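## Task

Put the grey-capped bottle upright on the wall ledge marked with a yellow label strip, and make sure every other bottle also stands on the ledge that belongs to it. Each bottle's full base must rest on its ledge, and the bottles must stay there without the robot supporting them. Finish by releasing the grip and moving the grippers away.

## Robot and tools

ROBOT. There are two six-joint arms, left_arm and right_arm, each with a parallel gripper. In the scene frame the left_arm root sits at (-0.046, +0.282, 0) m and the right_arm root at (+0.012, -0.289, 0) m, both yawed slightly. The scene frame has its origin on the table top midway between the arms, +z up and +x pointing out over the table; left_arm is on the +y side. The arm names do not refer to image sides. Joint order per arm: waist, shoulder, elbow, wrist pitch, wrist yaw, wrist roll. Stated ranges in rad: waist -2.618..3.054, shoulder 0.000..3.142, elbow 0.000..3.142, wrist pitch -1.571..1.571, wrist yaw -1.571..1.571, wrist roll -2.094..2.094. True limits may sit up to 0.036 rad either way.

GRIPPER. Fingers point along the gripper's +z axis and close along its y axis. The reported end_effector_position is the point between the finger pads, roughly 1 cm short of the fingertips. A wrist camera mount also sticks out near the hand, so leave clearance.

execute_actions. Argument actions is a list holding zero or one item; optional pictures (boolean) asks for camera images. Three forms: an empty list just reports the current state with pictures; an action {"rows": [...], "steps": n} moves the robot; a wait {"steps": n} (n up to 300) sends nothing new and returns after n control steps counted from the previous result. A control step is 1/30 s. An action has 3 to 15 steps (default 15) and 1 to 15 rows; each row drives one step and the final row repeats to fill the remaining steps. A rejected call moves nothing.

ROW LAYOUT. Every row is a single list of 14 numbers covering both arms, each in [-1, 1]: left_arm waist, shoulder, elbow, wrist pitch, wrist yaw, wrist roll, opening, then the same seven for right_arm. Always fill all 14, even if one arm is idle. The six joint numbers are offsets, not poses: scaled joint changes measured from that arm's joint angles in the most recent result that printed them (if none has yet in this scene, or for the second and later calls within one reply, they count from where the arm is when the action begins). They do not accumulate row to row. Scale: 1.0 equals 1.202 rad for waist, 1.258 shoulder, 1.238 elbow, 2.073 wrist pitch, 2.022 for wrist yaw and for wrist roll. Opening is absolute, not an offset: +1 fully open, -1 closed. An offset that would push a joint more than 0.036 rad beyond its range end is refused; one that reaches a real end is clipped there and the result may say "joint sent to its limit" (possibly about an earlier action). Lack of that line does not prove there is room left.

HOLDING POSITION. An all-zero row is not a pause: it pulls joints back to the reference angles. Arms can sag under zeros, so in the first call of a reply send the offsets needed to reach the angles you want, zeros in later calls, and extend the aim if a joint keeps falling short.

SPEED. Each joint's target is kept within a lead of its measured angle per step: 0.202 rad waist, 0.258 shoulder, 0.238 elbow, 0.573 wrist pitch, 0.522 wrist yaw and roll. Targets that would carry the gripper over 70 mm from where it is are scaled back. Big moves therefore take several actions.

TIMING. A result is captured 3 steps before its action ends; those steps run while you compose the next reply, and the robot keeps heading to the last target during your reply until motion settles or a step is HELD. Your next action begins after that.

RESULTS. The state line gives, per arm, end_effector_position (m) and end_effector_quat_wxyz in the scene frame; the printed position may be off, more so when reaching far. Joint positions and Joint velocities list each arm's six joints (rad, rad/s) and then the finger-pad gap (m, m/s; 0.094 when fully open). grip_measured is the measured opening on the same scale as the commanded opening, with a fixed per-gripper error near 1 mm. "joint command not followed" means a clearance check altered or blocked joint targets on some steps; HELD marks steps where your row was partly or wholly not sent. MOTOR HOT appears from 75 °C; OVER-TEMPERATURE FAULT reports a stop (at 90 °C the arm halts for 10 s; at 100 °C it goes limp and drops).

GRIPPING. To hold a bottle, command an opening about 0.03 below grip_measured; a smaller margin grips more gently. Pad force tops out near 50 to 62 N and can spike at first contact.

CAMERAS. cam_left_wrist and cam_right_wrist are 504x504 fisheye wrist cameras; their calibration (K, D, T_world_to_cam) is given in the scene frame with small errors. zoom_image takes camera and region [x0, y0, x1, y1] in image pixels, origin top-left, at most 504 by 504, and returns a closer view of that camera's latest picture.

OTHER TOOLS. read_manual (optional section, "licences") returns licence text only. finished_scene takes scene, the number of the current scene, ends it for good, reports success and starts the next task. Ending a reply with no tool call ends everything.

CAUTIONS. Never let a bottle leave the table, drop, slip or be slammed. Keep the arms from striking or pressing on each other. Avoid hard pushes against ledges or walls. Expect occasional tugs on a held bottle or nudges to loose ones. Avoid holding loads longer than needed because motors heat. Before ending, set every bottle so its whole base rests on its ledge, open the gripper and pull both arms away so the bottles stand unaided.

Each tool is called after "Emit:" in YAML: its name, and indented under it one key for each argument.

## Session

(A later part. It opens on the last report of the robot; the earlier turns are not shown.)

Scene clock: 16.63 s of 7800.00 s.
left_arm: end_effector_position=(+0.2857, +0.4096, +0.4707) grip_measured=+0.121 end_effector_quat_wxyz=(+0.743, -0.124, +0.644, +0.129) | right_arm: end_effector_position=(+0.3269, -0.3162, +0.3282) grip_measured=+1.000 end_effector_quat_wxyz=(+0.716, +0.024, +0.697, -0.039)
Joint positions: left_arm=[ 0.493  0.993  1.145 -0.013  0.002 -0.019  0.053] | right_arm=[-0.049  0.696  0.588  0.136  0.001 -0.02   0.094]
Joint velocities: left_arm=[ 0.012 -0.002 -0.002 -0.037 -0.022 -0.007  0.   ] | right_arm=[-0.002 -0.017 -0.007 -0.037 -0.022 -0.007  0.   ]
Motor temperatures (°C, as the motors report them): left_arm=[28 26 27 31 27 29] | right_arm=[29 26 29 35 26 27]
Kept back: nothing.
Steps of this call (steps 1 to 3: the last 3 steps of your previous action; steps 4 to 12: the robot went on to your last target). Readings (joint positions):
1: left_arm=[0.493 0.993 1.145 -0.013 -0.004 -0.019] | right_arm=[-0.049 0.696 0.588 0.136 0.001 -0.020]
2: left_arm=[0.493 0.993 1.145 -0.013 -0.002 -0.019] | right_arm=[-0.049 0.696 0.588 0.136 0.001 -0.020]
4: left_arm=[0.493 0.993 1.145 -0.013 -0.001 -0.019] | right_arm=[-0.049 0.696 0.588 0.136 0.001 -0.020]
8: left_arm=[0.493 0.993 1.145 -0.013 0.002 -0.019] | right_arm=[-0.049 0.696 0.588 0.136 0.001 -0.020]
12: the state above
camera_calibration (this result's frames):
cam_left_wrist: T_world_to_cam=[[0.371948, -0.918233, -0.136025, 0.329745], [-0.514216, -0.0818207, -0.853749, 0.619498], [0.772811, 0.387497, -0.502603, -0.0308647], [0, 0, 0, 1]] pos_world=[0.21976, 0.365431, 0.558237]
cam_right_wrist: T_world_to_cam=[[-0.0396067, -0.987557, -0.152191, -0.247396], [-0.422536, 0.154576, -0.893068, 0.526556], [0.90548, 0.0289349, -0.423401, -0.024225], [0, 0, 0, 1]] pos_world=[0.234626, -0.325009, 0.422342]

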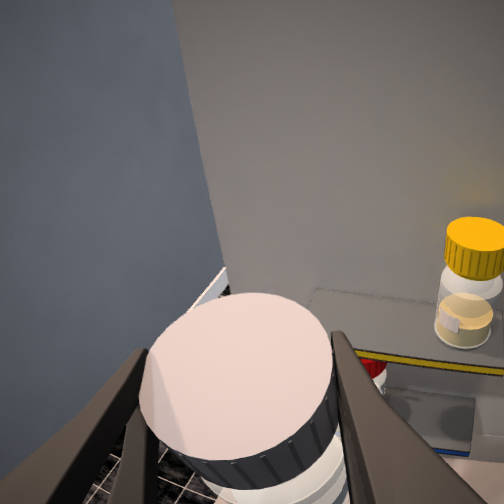

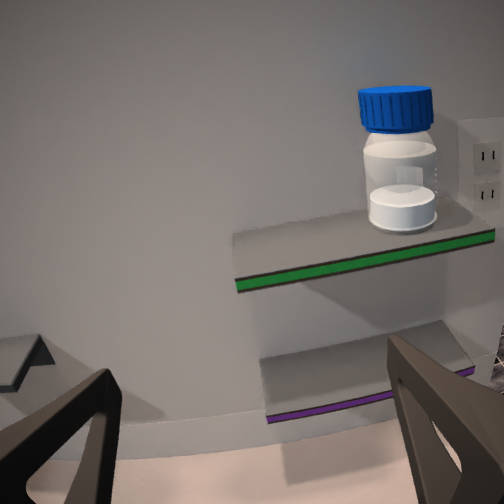

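Emit:
execute_actions:
  actions:
    - {"rows":[[-0.135,0.05,0.05,0.01,0,0,0.08,0,0,0,0,0,0,1],[-0.135,0.05,0.05,0.01,0,0,0.08,0,0,0,0,0,0,1],[-0.135,0.05,0.05,0.01,0,0,0.08,0,0,0,0,0,0,1],[-0.135,0.2,0.17,0.015,0,0,0.08,0,0,0,0,0,0,1],[-0.135,0.2,0.17,0.015,0,0,0.08,0,0,0,0,0,0,1],[-0.135,0.2,0.17,0.015,0,0,0.08,0,0,0,0,0,0,1],[-0.135,0.35,0.3,0.02,0,0,0.08,0,0,0,0,0,0,1],[-0.135,0.35,0.3,0.02,0,0,0.08,0,0,0,0,0,0,1],[-0.135,0.35,0.3,0.02,0,0,0.08,0,0,0,0,0,0,1],[-0.135,0.483,0.41,0.025,0,0,0.08,0,0,0,0,0,0,1]],"steps":15}

Emit:
execute_actions:
  actions:
    - {"steps":15}
  pictures: true

Scene clock: 17.37 s of 7800.00 s.
left_arm: end_effector_position=(+0.4479, +0.3827, +0.4732) grip_measured=+0.121 end_effector_quat_wxyz=(+0.729, -0.072, +0.678, +0.064) | right_arm: end_effector_position=(+0.3269, -0.3162, +0.3282) grip_measured=+1.000 end_effector_quat_wxyz=(+0.716, +0.024, +0.697, -0.039)
Joint positions: left_arm=[ 0.329  1.55   1.603  0.019  0.007 -0.018  0.053] | right_arm=[-0.049  0.696  0.588  0.136  0.001 -0.02   0.094]
Joint velocities: left_arm=[-0.027  1.419  0.725  0.374  0.066  0.007 -0.001] | right_arm=[ 0.002 -0.017 -0.012 -0.022 -0.037 -0.007  0.   ]
Motor temperatures (°C, as the motors report them): left_arm=[28 26 27 32 27 29] | right_arm=[29 26 30 35 26 27]
Steps of this call (steps 1 to 10: the robot went on to your last target; steps 11 to 22: the first 12 steps of this action). Readings (joint positions):
11: left_arm=[0.469 0.999 1.151 -0.017 -0.016 -0.018] | right_arm=[-0.049 0.696 0.588 0.136 0.001 -0.020]
12: left_arm=[0.426 1.012 1.162 -0.018 -0.025 -0.018] | right_arm=[-0.049 0.696 0.588 0.136 0.001 -0.020]
14: left_arm=[0.353 1.061 1.205 -0.033 -0.006 -0.018] | right_arm=[-0.049 0.696 0.588 0.136 0.001 -0.020]
18: left_arm=[0.329 1.304 1.420 -0.016 0.008 -0.018] | right_arm=[-0.049 0.696 0.588 0.136 0.001 -0.020]
22: the state above

Scene clock: 17.87 s of 7800.00 s.
left_arm: end_effector_position=(+0.4750, +0.3882, +0.4308) grip_measured=+0.121 end_effector_quat_wxyz=(+0.694, -0.076, +0.713, +0.061) | right_arm: end_effector_position=(+0.3269, -0.3162, +0.3282) grip_measured=+1.000 end_effector_quat_wxyz=(+0.716, +0.024, +0.697, -0.039)
Joint positions: left_arm=[ 0.329  1.635  1.618 -0.011  0.007 -0.018  0.053] | right_arm=[-0.049  0.696  0.588  0.136  0.001 -0.02   0.094]
Joint velocities: left_arm=[-0.022 -0.002  0.012 -0.066  0.007 -0.022  0.001] | right_arm=[-0.002  0.007 -0.012  0.066 -0.051 -0.051  0.   ]
Motor temperatures (°C, as the motors report them): left_arm=[28 26 27 32 27 29] | right_arm=[29 26 30 35 26 27]
Kept back: nothing.
Steps of this call (steps 1 to 3: the last 3 steps of your previous action; steps 4 to 15: the robot went on to your last target). Readings (joint positions):
1: left_arm=[0.329 1.588 1.617 0.023 0.007 -0.018] | right_arm=[-0.049 0.696 0.588 0.136 0.001 -0.020]
2: left_arm=[0.329 1.611 1.618 0.017 0.007 -0.018] | right_arm=[-0.049 0.696 0.588 0.136 0.001 -0.020]
4: left_arm=[0.329 1.638 1.618 -0.010 0.007 -0.018] | right_arm=[-0.049 0.696 0.588 0.136 0.001 -0.020]
8: left_arm=[0.329 1.640 1.618 -0.021 0.007 -0.018] | right_arm=[-0.049 0.696 0.588 0.136 0.001 -0.020]
15: the state above
camera_calibration (this result's frames):
cam_left_wrist: T_world_to_cam=[[0.189697, -0.972159, -0.137556, 0.342398], [-0.653265, -0.0203795, -0.756855, 0.681479], [0.73298, 0.233434, -0.638944, -0.0514442], [0, 0, 0, 1]] pos_world=[0.417942, 0.358762, 0.53001]
cam_right_wrist: T_world_to_cam=[[-0.0396067, -0.987557, -0.152191, -0.247396], [-0.422536, 0.154576, -0.893068, 0.526556], [0.90548, 0.0289349, -0.423401, -0.024225], [0, 0, 0, 1]] pos_world=[0.234626, -0.325009, 0.422342]

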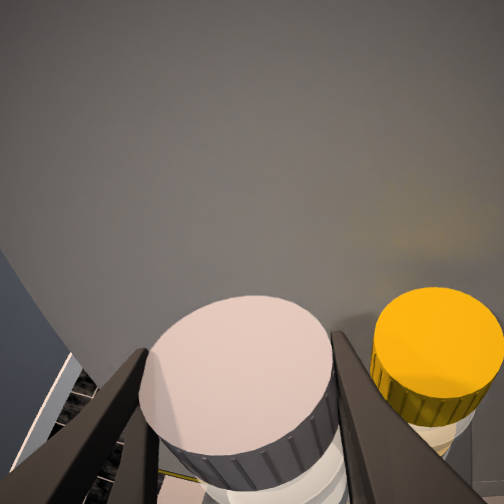

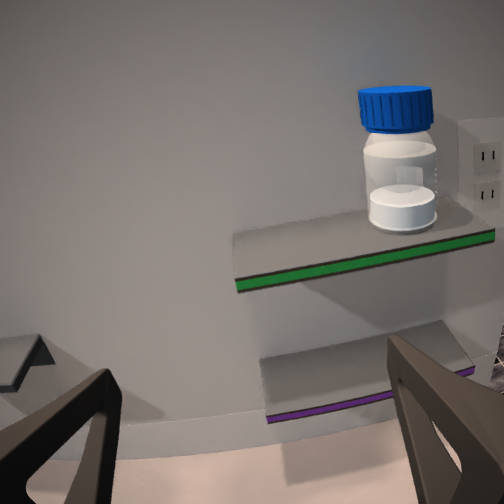

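Emit:
execute_actions:
  actions:
    - {"rows":[[0.02,0,0.06,0.03,0,0,0.08,0,0,0,0,0,0,1],[0.02,0,0.06,0.03,0,0,0.08,0,0,0,0,0,0,1],[0.02,0,0.06,0.03,0,0,0.08,0,0,0,0,0,0,1],[0.02,0,0.06,0.03,0,0,0.08,0,0,0,0,0,0,1],[0.02,0.05,0.10,0.03,0,0,0.08,0,0,0,0,0,0,1],[0.02,0.05,0.10,0.03,0,0,0.08,0,0,0,0,0,0,1],[0.02,0.05,0.10,0.03,0,0,0.08,0,0,0,0,0,0,1],[0.02,0.1,0.14,0.03,0,0,0.08,0,0,0,0,0,0,1]],"steps":15}

Emit:
execute_actions:
  actions:
    - {"steps":15}
  pictures: true

Scene clock: 18.43 s of 7800.00 s.
left_arm: end_effector_position=(+0.4986, +0.4038, +0.4552) grip_measured=+0.121 end_effector_quat_wxyz=(+0.720, -0.079, +0.686, +0.070) | right_arm: end_effector_position=(+0.3269, -0.3162, +0.3282) grip_measured=+1.000 end_effector_quat_wxyz=(+0.716, +0.024, +0.697, -0.039)
Joint positions: left_arm=[ 0.348  1.745  1.766  0.025  0.008 -0.018  0.053] | right_arm=[-0.049  0.696  0.588  0.136  0.001 -0.02   0.094]
Joint velocities: left_arm=[ 0.022  0.266  0.002 -0.095  0.007  0.022 -0.001] | right_arm=[ 0.007 -0.007 -0.002 -0.051 -0.022 -0.037  0.   ]
Motor temperatures (°C, as the motors report them): left_arm=[28 26 27 32 27 29] | right_arm=[29 26 30 35 26 27]
Steps of this call (steps 1 to 5: the robot went on to your last target; steps 6 to 17: the first 12 steps of this action). Readings (joint positions):
6: left_arm=[0.330 1.636 1.624 -0.014 0.008 -0.018] | right_arm=[-0.049 0.696 0.588 0.136 0.001 -0.020]
7: left_arm=[0.332 1.640 1.634 -0.015 0.008 -0.018] | right_arm=[-0.049 0.696 0.588 0.136 0.001 -0.020]
9: left_arm=[0.340 1.642 1.649 -0.012 0.008 -0.018] | right_arm=[-0.049 0.696 0.588 0.136 0.001 -0.020]
13: left_arm=[0.348 1.686 1.723 0.006 0.008 -0.018] | right_arm=[-0.049 0.696 0.588 0.136 0.001 -0.020]
17: the state above

Scene clock: 18.93 s of 7800.00 s.
left_arm: end_effector_position=(+0.5077, +0.4058, +0.4358) grip_measured=+0.121 end_effector_quat_wxyz=(+0.704, -0.081, +0.702, +0.069) | right_arm: end_effector_position=(+0.3269, -0.3162, +0.3282) grip_measured=+1.000 end_effector_quat_wxyz=(+0.716, +0.024, +0.697, -0.039)
Joint positions: left_arm=[ 0.348  1.773  1.766  0.009  0.008 -0.018  0.053] | right_arm=[-0.049  0.696  0.588  0.136  0.001 -0.02   0.094]
Joint velocities: left_arm=[-0.002 -0.007 -0.007  0.022 -0.022  0.007 -0.001] | right_arm=[-0.012 -0.017  0.012 -0.007  0.037  0.051  0.   ]
Motor temperatures (°C, as the motors report them): left_arm=[28 26 27 32 27 29] | right_arm=[29 26 30 35 26 27]
Kept back: nothing.
Steps of this call (steps 1 to 3: the last 3 steps of your previous action; steps 4 to 15: the robot went on to your last target). Readings (joint positions):
1: left_arm=[0.348 1.754 1.766 0.023 0.008 -0.018] | right_arm=[-0.049 0.696 0.588 0.136 0.001 -0.020]
2: left_arm=[0.348 1.761 1.766 0.019 0.008 -0.018] | right_arm=[-0.049 0.696 0.588 0.136 0.001 -0.020]
4: left_arm=[0.348 1.771 1.766 0.012 0.008 -0.018] | right_arm=[-0.049 0.696 0.588 0.136 0.001 -0.020]
8: left_arm=[0.348 1.773 1.766 0.008 0.008 -0.018] | right_arm=[-0.049 0.696 0.588 0.136 0.001 -0.020]
15: the state above
camera_calibration (this result's frames):
cam_left_wrist: T_world_to_cam=[[0.211463, -0.96763, -0.137755, 0.341171], [-0.630529, -0.027365, -0.775683, 0.706469], [0.746804, 0.250886, -0.615906, -0.100462], [0, 0, 0, 1]] pos_world=[0.44833, 0.374664, 0.533119]
cam_right_wrist: T_world_to_cam=[[-0.0396067, -0.987557, -0.152191, -0.247396], [-0.422536, 0.154576, -0.893068, 0.526556], [0.90548, 0.0289349, -0.423401, -0.024225], [0, 0, 0, 1]] pos_world=[0.234626, -0.325009, 0.422342]

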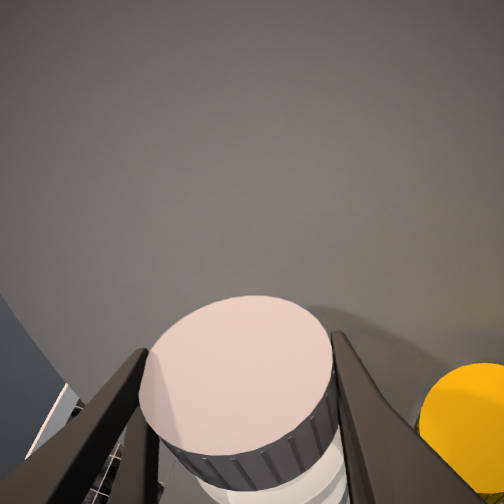

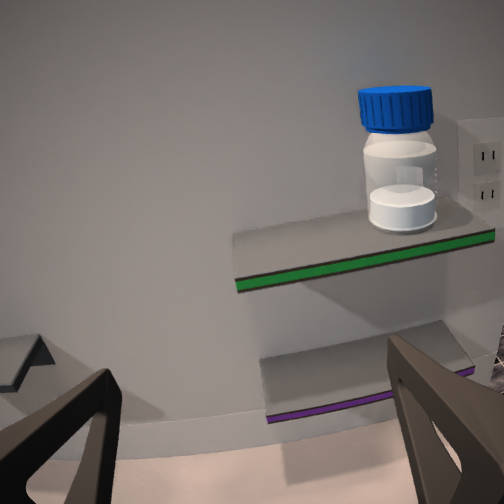

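Emit:
execute_actions:
  actions:
    - {"rows":[[0,0.02,0.01,0.015,0,0,0.08,0,0,0,0,0,0,1],[0,0.02,0.01,0.015,0,0,0.08,0,0,0,0,0,0,1],[0,0.02,0.01,0.015,0,0,0.08,0,0,0,0,0,0,1],[0,0.02,0.01,0.015,0,0,0.08,0,0,0,0,0,0,1],[0,0.042,0.01,0.025,0,0,0.08,0,0,0,0,0,0,1]],"steps":15}

Emit:
execute_actions:
  actions:
    - {"steps":10}

Scene clock: 19.43 s of 7800.00 s.
left_arm: end_effector_position=(+0.5259, +0.4099, +0.4029) grip_measured=+0.121 end_effector_quat_wxyz=(+0.685, -0.084, +0.721, +0.066) | right_arm: end_effector_position=(+0.3269, -0.3162, +0.3282) grip_measured=+1.000 end_effector_quat_wxyz=(+0.716, +0.024, +0.697, -0.039)
Joint positions: left_arm=[ 0.348  1.835  1.766  0.015  0.008 -0.018  0.053] | right_arm=[-0.049  0.696  0.588  0.136  0.001 -0.02   0.094]
Joint velocities: left_arm=[ 0.007  0.076 -0.012 -0.051 -0.007 -0.095  0.   ] | right_arm=[-0.007 -0.002  0.002 -0.022 -0.022  0.051  0.   ]
Motor temperatures (°C, as the motors report them): left_arm=[28 26 27 32 27 29] | right_arm=[29 26 30 35 26 27]
Steps of this call (steps 1 to 3: the robot went on to your last target; steps 4 to 15: the first 12 steps of this action). Readings (joint positions):
4: left_arm=[0.348 1.775 1.766 0.009 0.008 -0.018] | right_arm=[-0.049 0.696 0.588 0.136 0.001 -0.020]
5: left_arm=[0.348 1.776 1.766 0.010 0.008 -0.018] | right_arm=[-0.049 0.696 0.588 0.136 0.001 -0.020]
7: left_arm=[0.348 1.783 1.766 0.010 0.008 -0.018] | right_arm=[-0.049 0.696 0.588 0.136 0.001 -0.020]
11: left_arm=[0.348 1.814 1.766 0.017 0.008 -0.018] | right_arm=[-0.049 0.696 0.588 0.136 0.001 -0.020]
15: the state above

Scene clock: 19.77 s of 7800.00 s.
left_arm: end_effector_position=(+0.5263, +0.4100, +0.4026) grip_measured=+0.121 end_effector_quat_wxyz=(+0.685, -0.084, +0.721, +0.067) | right_arm: end_effector_position=(+0.3269, -0.3162, +0.3282) grip_measured=+1.000 end_effector_quat_wxyz=(+0.716, +0.024, +0.697, -0.039)
Joint positions: left_arm=[ 0.348  1.837  1.766  0.017  0.008 -0.018  0.053] | right_arm=[-0.049  0.696  0.588  0.136  0.001 -0.02   0.094]
Joint velocities: left_arm=[ 0.002 -0.002 -0.002 -0.022  0.037  0.022 -0.   ] | right_arm=[ 0.012 -0.002 -0.002 -0.051  0.007 -0.037  0.   ]
Motor temperatures (°C, as the motors report them): left_arm=[28 27 27 32 27 29] | right_arm=[29 26 30 35 26 27]
Kept back: nothing.
Steps of this call (steps 1 to 3: the last 3 steps of your previous action; steps 4 to 10: the robot went on to your last target). Readings (joint positions):
1: left_arm=[0.348 1.837 1.766 0.015 0.008 -0.018] | right_arm=[-0.049 0.696 0.588 0.136 0.001 -0.020]
2: left_arm=[0.348 1.837 1.766 0.015 0.008 -0.018] | right_arm=[-0.049 0.696 0.588 0.136 0.001 -0.020]
4: left_arm=[0.348 1.837 1.766 0.016 0.008 -0.018] | right_arm=[-0.049 0.696 0.588 0.136 0.001 -0.020]
8: left_arm=[0.348 1.837 1.766 0.017 0.008 -0.018] | right_arm=[-0.049 0.696 0.588 0.136 0.001 -0.020]
10: the state above

Probably down. Release.

Emit:
execute_actions:
  actions:
    - {"rows":[[0,-0.01,0.02,0.01,0,0,0.55,0,0,0,0,0,0,1]],"steps":12}
  pictures: true

Scene clock: 20.13 s of 7800.00 s.
left_arm: end_effector_position=(+0.5264, +0.4098, +0.4068) grip_measured=+0.548 end_effector_quat_wxyz=(+0.690, -0.082, +0.716, +0.067) | right_arm: end_effector_position=(+0.3269, -0.3162, +0.3282) grip_measured=+1.000 end_effector_quat_wxyz=(+0.716, +0.024, +0.697, -0.039)
Joint positions: left_arm=[ 0.348  1.837  1.768  0.03   0.009 -0.018  0.073] | right_arm=[-0.049  0.696  0.588  0.136  0.001 -0.02   0.094]
Joint velocities: left_arm=[-0.007 -0.007 -0.012 -0.022 -0.022  0.037 -0.   ] | right_arm=[-0.007  0.002 -0.007  0.022 -0.007  0.037  0.   ]
Motor temperatures (°C, as the motors report them): left_arm=[28 27 27 32 27 29] | right_arm=[29 26 30 35 26 27]
Steps of this call (steps 1 to 2: the robot went on to your last target; steps 3 to 11: the first 9 steps of this action). Readings (joint positions):
3: left_arm=[0.348 1.837 1.766 0.017 0.008 -0.018] | right_arm=[-0.049 0.696 0.588 0.136 0.001 -0.020]
4: left_arm=[0.348 1.837 1.766 0.019 0.008 -0.018] | right_arm=[-0.049 0.696 0.588 0.136 0.001 -0.020]
6: left_arm=[0.348 1.837 1.767 0.025 0.009 -0.018] | right_arm=[-0.049 0.696 0.588 0.136 0.001 -0.020]
10: left_arm=[0.348 1.837 1.768 0.030 0.009 -0.018] | right_arm=[-0.049 0.696 0.588 0.136 0.001 -0.020]
11: the state above
camera_calibration (this result's frames):
cam_left_wrist: T_world_to_cam=[[0.204952, -0.969028, -0.137764, 0.341079], [-0.660444, -0.0330392, -0.750148, 0.703591], [0.722363, 0.24473, -0.64676, -0.105396], [0, 0, 0, 1]] pos_world=[0.470911, 0.379555, 0.50662]
cam_right_wrist: T_world_to_cam=[[-0.0396067, -0.987557, -0.152191, -0.247396], [-0.422536, 0.154576, -0.893068, 0.526556], [0.90548, 0.0289349, -0.423401, -0.024225], [0, 0, 0, 1]] pos_world=[0.234626, -0.325009, 0.422342]

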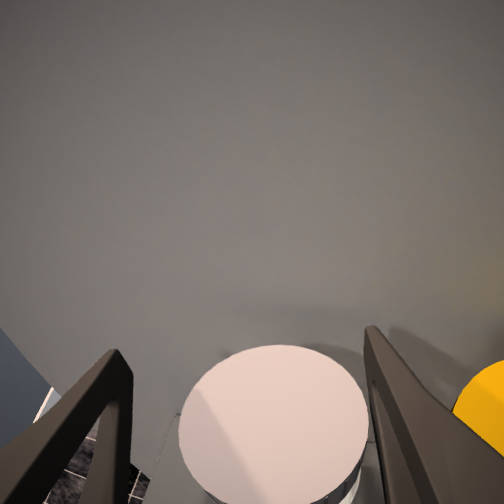

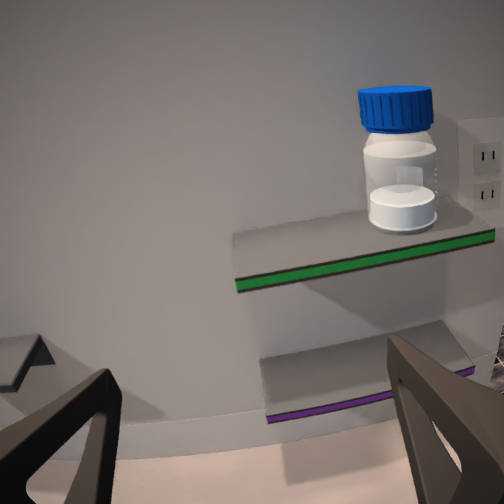

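Emit:
execute_actions:
  actions:
    - {"rows":[[0,-0.1,-0.03,0.01,0,0,0.55,0,0,0,0,0,0,1],[0,-0.1,-0.03,0.01,0,0,0.55,0,0,0,0,0,0,1],[0,-0.1,-0.03,0.01,0,0,0.55,0,0,0,0,0,0,1],[0,-0.22,-0.12,0,0,0,0.55,0,0,0,0,0,0,1],[0,-0.22,-0.12,0,0,0,0.55,0,0,0,0,0,0,1],[0,-0.22,-0.12,0,0,0,0.55,0,0,0,0,0,0,1],[0,-0.37,-0.25,0,0,0,0.55,0,0,0,0,0,0,1],[0,-0.37,-0.25,0,0,0,0.55,0,0,0,0,0,0,1],[0,-0.37,-0.25,0,0,0,0.55,0,0,0,0,0,0,1],[0,-0.62,-0.45,0,0,0,0.55,0,0,0,0,0,0,1]],"steps":15}

Emit:
execute_actions:
  actions:
    - {"steps":15}
  pictures: true

Scene clock: 20.70 s of 7800.00 s.
left_arm: end_effector_position=(+0.3637, +0.3733, +0.4745) grip_measured=+0.548 end_effector_quat_wxyz=(+0.744, -0.075, +0.660, +0.073) | right_arm: end_effector_position=(+0.3269, -0.3162, +0.3282) grip_measured=+1.000 end_effector_quat_wxyz=(+0.716, +0.024, +0.697, -0.039)
Joint positions: left_arm=[ 0.348  1.233  1.305  0.047  0.009 -0.018  0.073] | right_arm=[-0.049  0.696  0.588  0.136  0.001 -0.02   0.094]
Joint velocities: left_arm=[-0.007 -2.449 -1.77  -0.476 -0.022  0.066  0.001] | right_arm=[-0.002  0.012 -0.007 -0.022 -0.081 -0.051  0.   ]
Motor temperatures (°C, as the motors report them): left_arm=[28 27 27 32 27 29] | right_arm=[29 26 30 35 26 27]
Steps of this call (steps 1 to 3: the last 3 steps of your previous action; steps 4 to 5: the robot went on to your last target; steps 6 to 17: the first 12 steps of this action). Readings (joint positions):
6: left_arm=[0.348 1.826 1.759 0.033 0.009 -0.018] | right_arm=[-0.049 0.696 0.588 0.136 0.001 -0.020]
7: left_arm=[0.348 1.808 1.741 0.030 0.009 -0.018] | right_arm=[-0.049 0.696 0.588 0.136 0.001 -0.020]
9: left_arm=[0.348 1.759 1.709 0.031 0.009 -0.018] | right_arm=[-0.049 0.696 0.588 0.136 0.001 -0.020]
13: left_arm=[0.348 1.547 1.551 0.030 0.009 -0.018] | right_arm=[-0.049 0.696 0.588 0.136 0.001 -0.020]
17: the state above

Scene clock: 21.20 s of 7800.00 s.
left_arm: end_effector_position=(+0.3069, +0.3606, +0.5024) grip_measured=+0.548 end_effector_quat_wxyz=(+0.776, -0.071, +0.622, +0.076) | right_arm: end_effector_position=(+0.3269, -0.3162, +0.3282) grip_measured=+1.000 end_effector_quat_wxyz=(+0.716, +0.024, +0.697, -0.039)
Joint positions: left_arm=[ 0.348  1.045  1.219  0.046  0.009 -0.018  0.073] | right_arm=[-0.049  0.696  0.588  0.136  0.001 -0.02   0.094]
Joint velocities: left_arm=[-0.007  0.012  0.007  0.037 -0.007 -0.066 -0.001] | right_arm=[-0.017 -0.002  0.017 -0.037  0.022  0.081  0.   ]
Motor temperatures (°C, as the motors report them): left_arm=[28 27 27 32 27 29] | right_arm=[29 26 30 35 26 27]
Kept back: nothing.
Steps of this call (steps 1 to 3: the last 3 steps of your previous action; steps 4 to 15: the robot went on to your last target). Readings (joint positions):
1: left_arm=[0.348 1.158 1.259 0.036 0.009 -0.018] | right_arm=[-0.049 0.696 0.588 0.136 0.001 -0.020]
2: left_arm=[0.348 1.103 1.238 0.033 0.009 -0.018] | right_arm=[-0.049 0.696 0.588 0.136 0.001 -0.020]
4: left_arm=[0.348 1.046 1.234 0.049 0.009 -0.018] | right_arm=[-0.049 0.696 0.588 0.136 0.001 -0.020]
8: left_arm=[0.348 1.036 1.230 0.066 0.009 -0.018] | right_arm=[-0.049 0.696 0.588 0.136 0.001 -0.020]
15: the state above
camera_calibration (this result's frames):
cam_left_wrist: T_world_to_cam=[[0.239622, -0.961255, -0.136271, 0.337356], [-0.452742, 0.0135276, -0.891539, 0.619177], [0.85884, 0.275328, -0.431959, -0.0337399], [0, 0, 0, 1]] pos_world=[0.228467, 0.325199, 0.583418]
cam_right_wrist: T_world_to_cam=[[-0.0396067, -0.987557, -0.152191, -0.247396], [-0.422536, 0.154576, -0.893068, 0.526556], [0.90548, 0.0289349, -0.423401, -0.024225], [0, 0, 0, 1]] pos_world=[0.234626, -0.325009, 0.422342]

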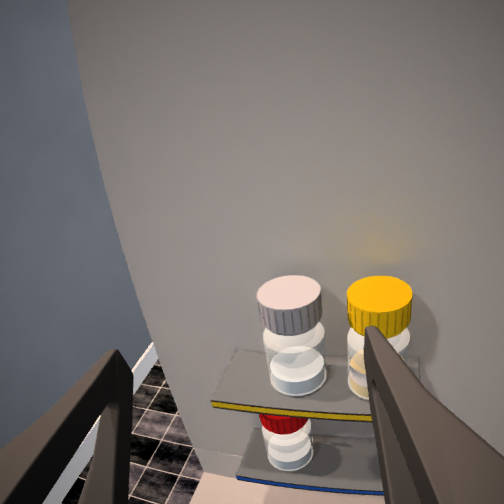

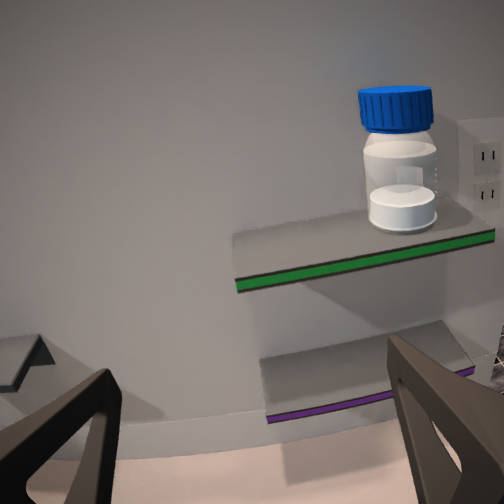

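Emit:
finished_scene:
  scene: 2

The scene is finished: the task was done.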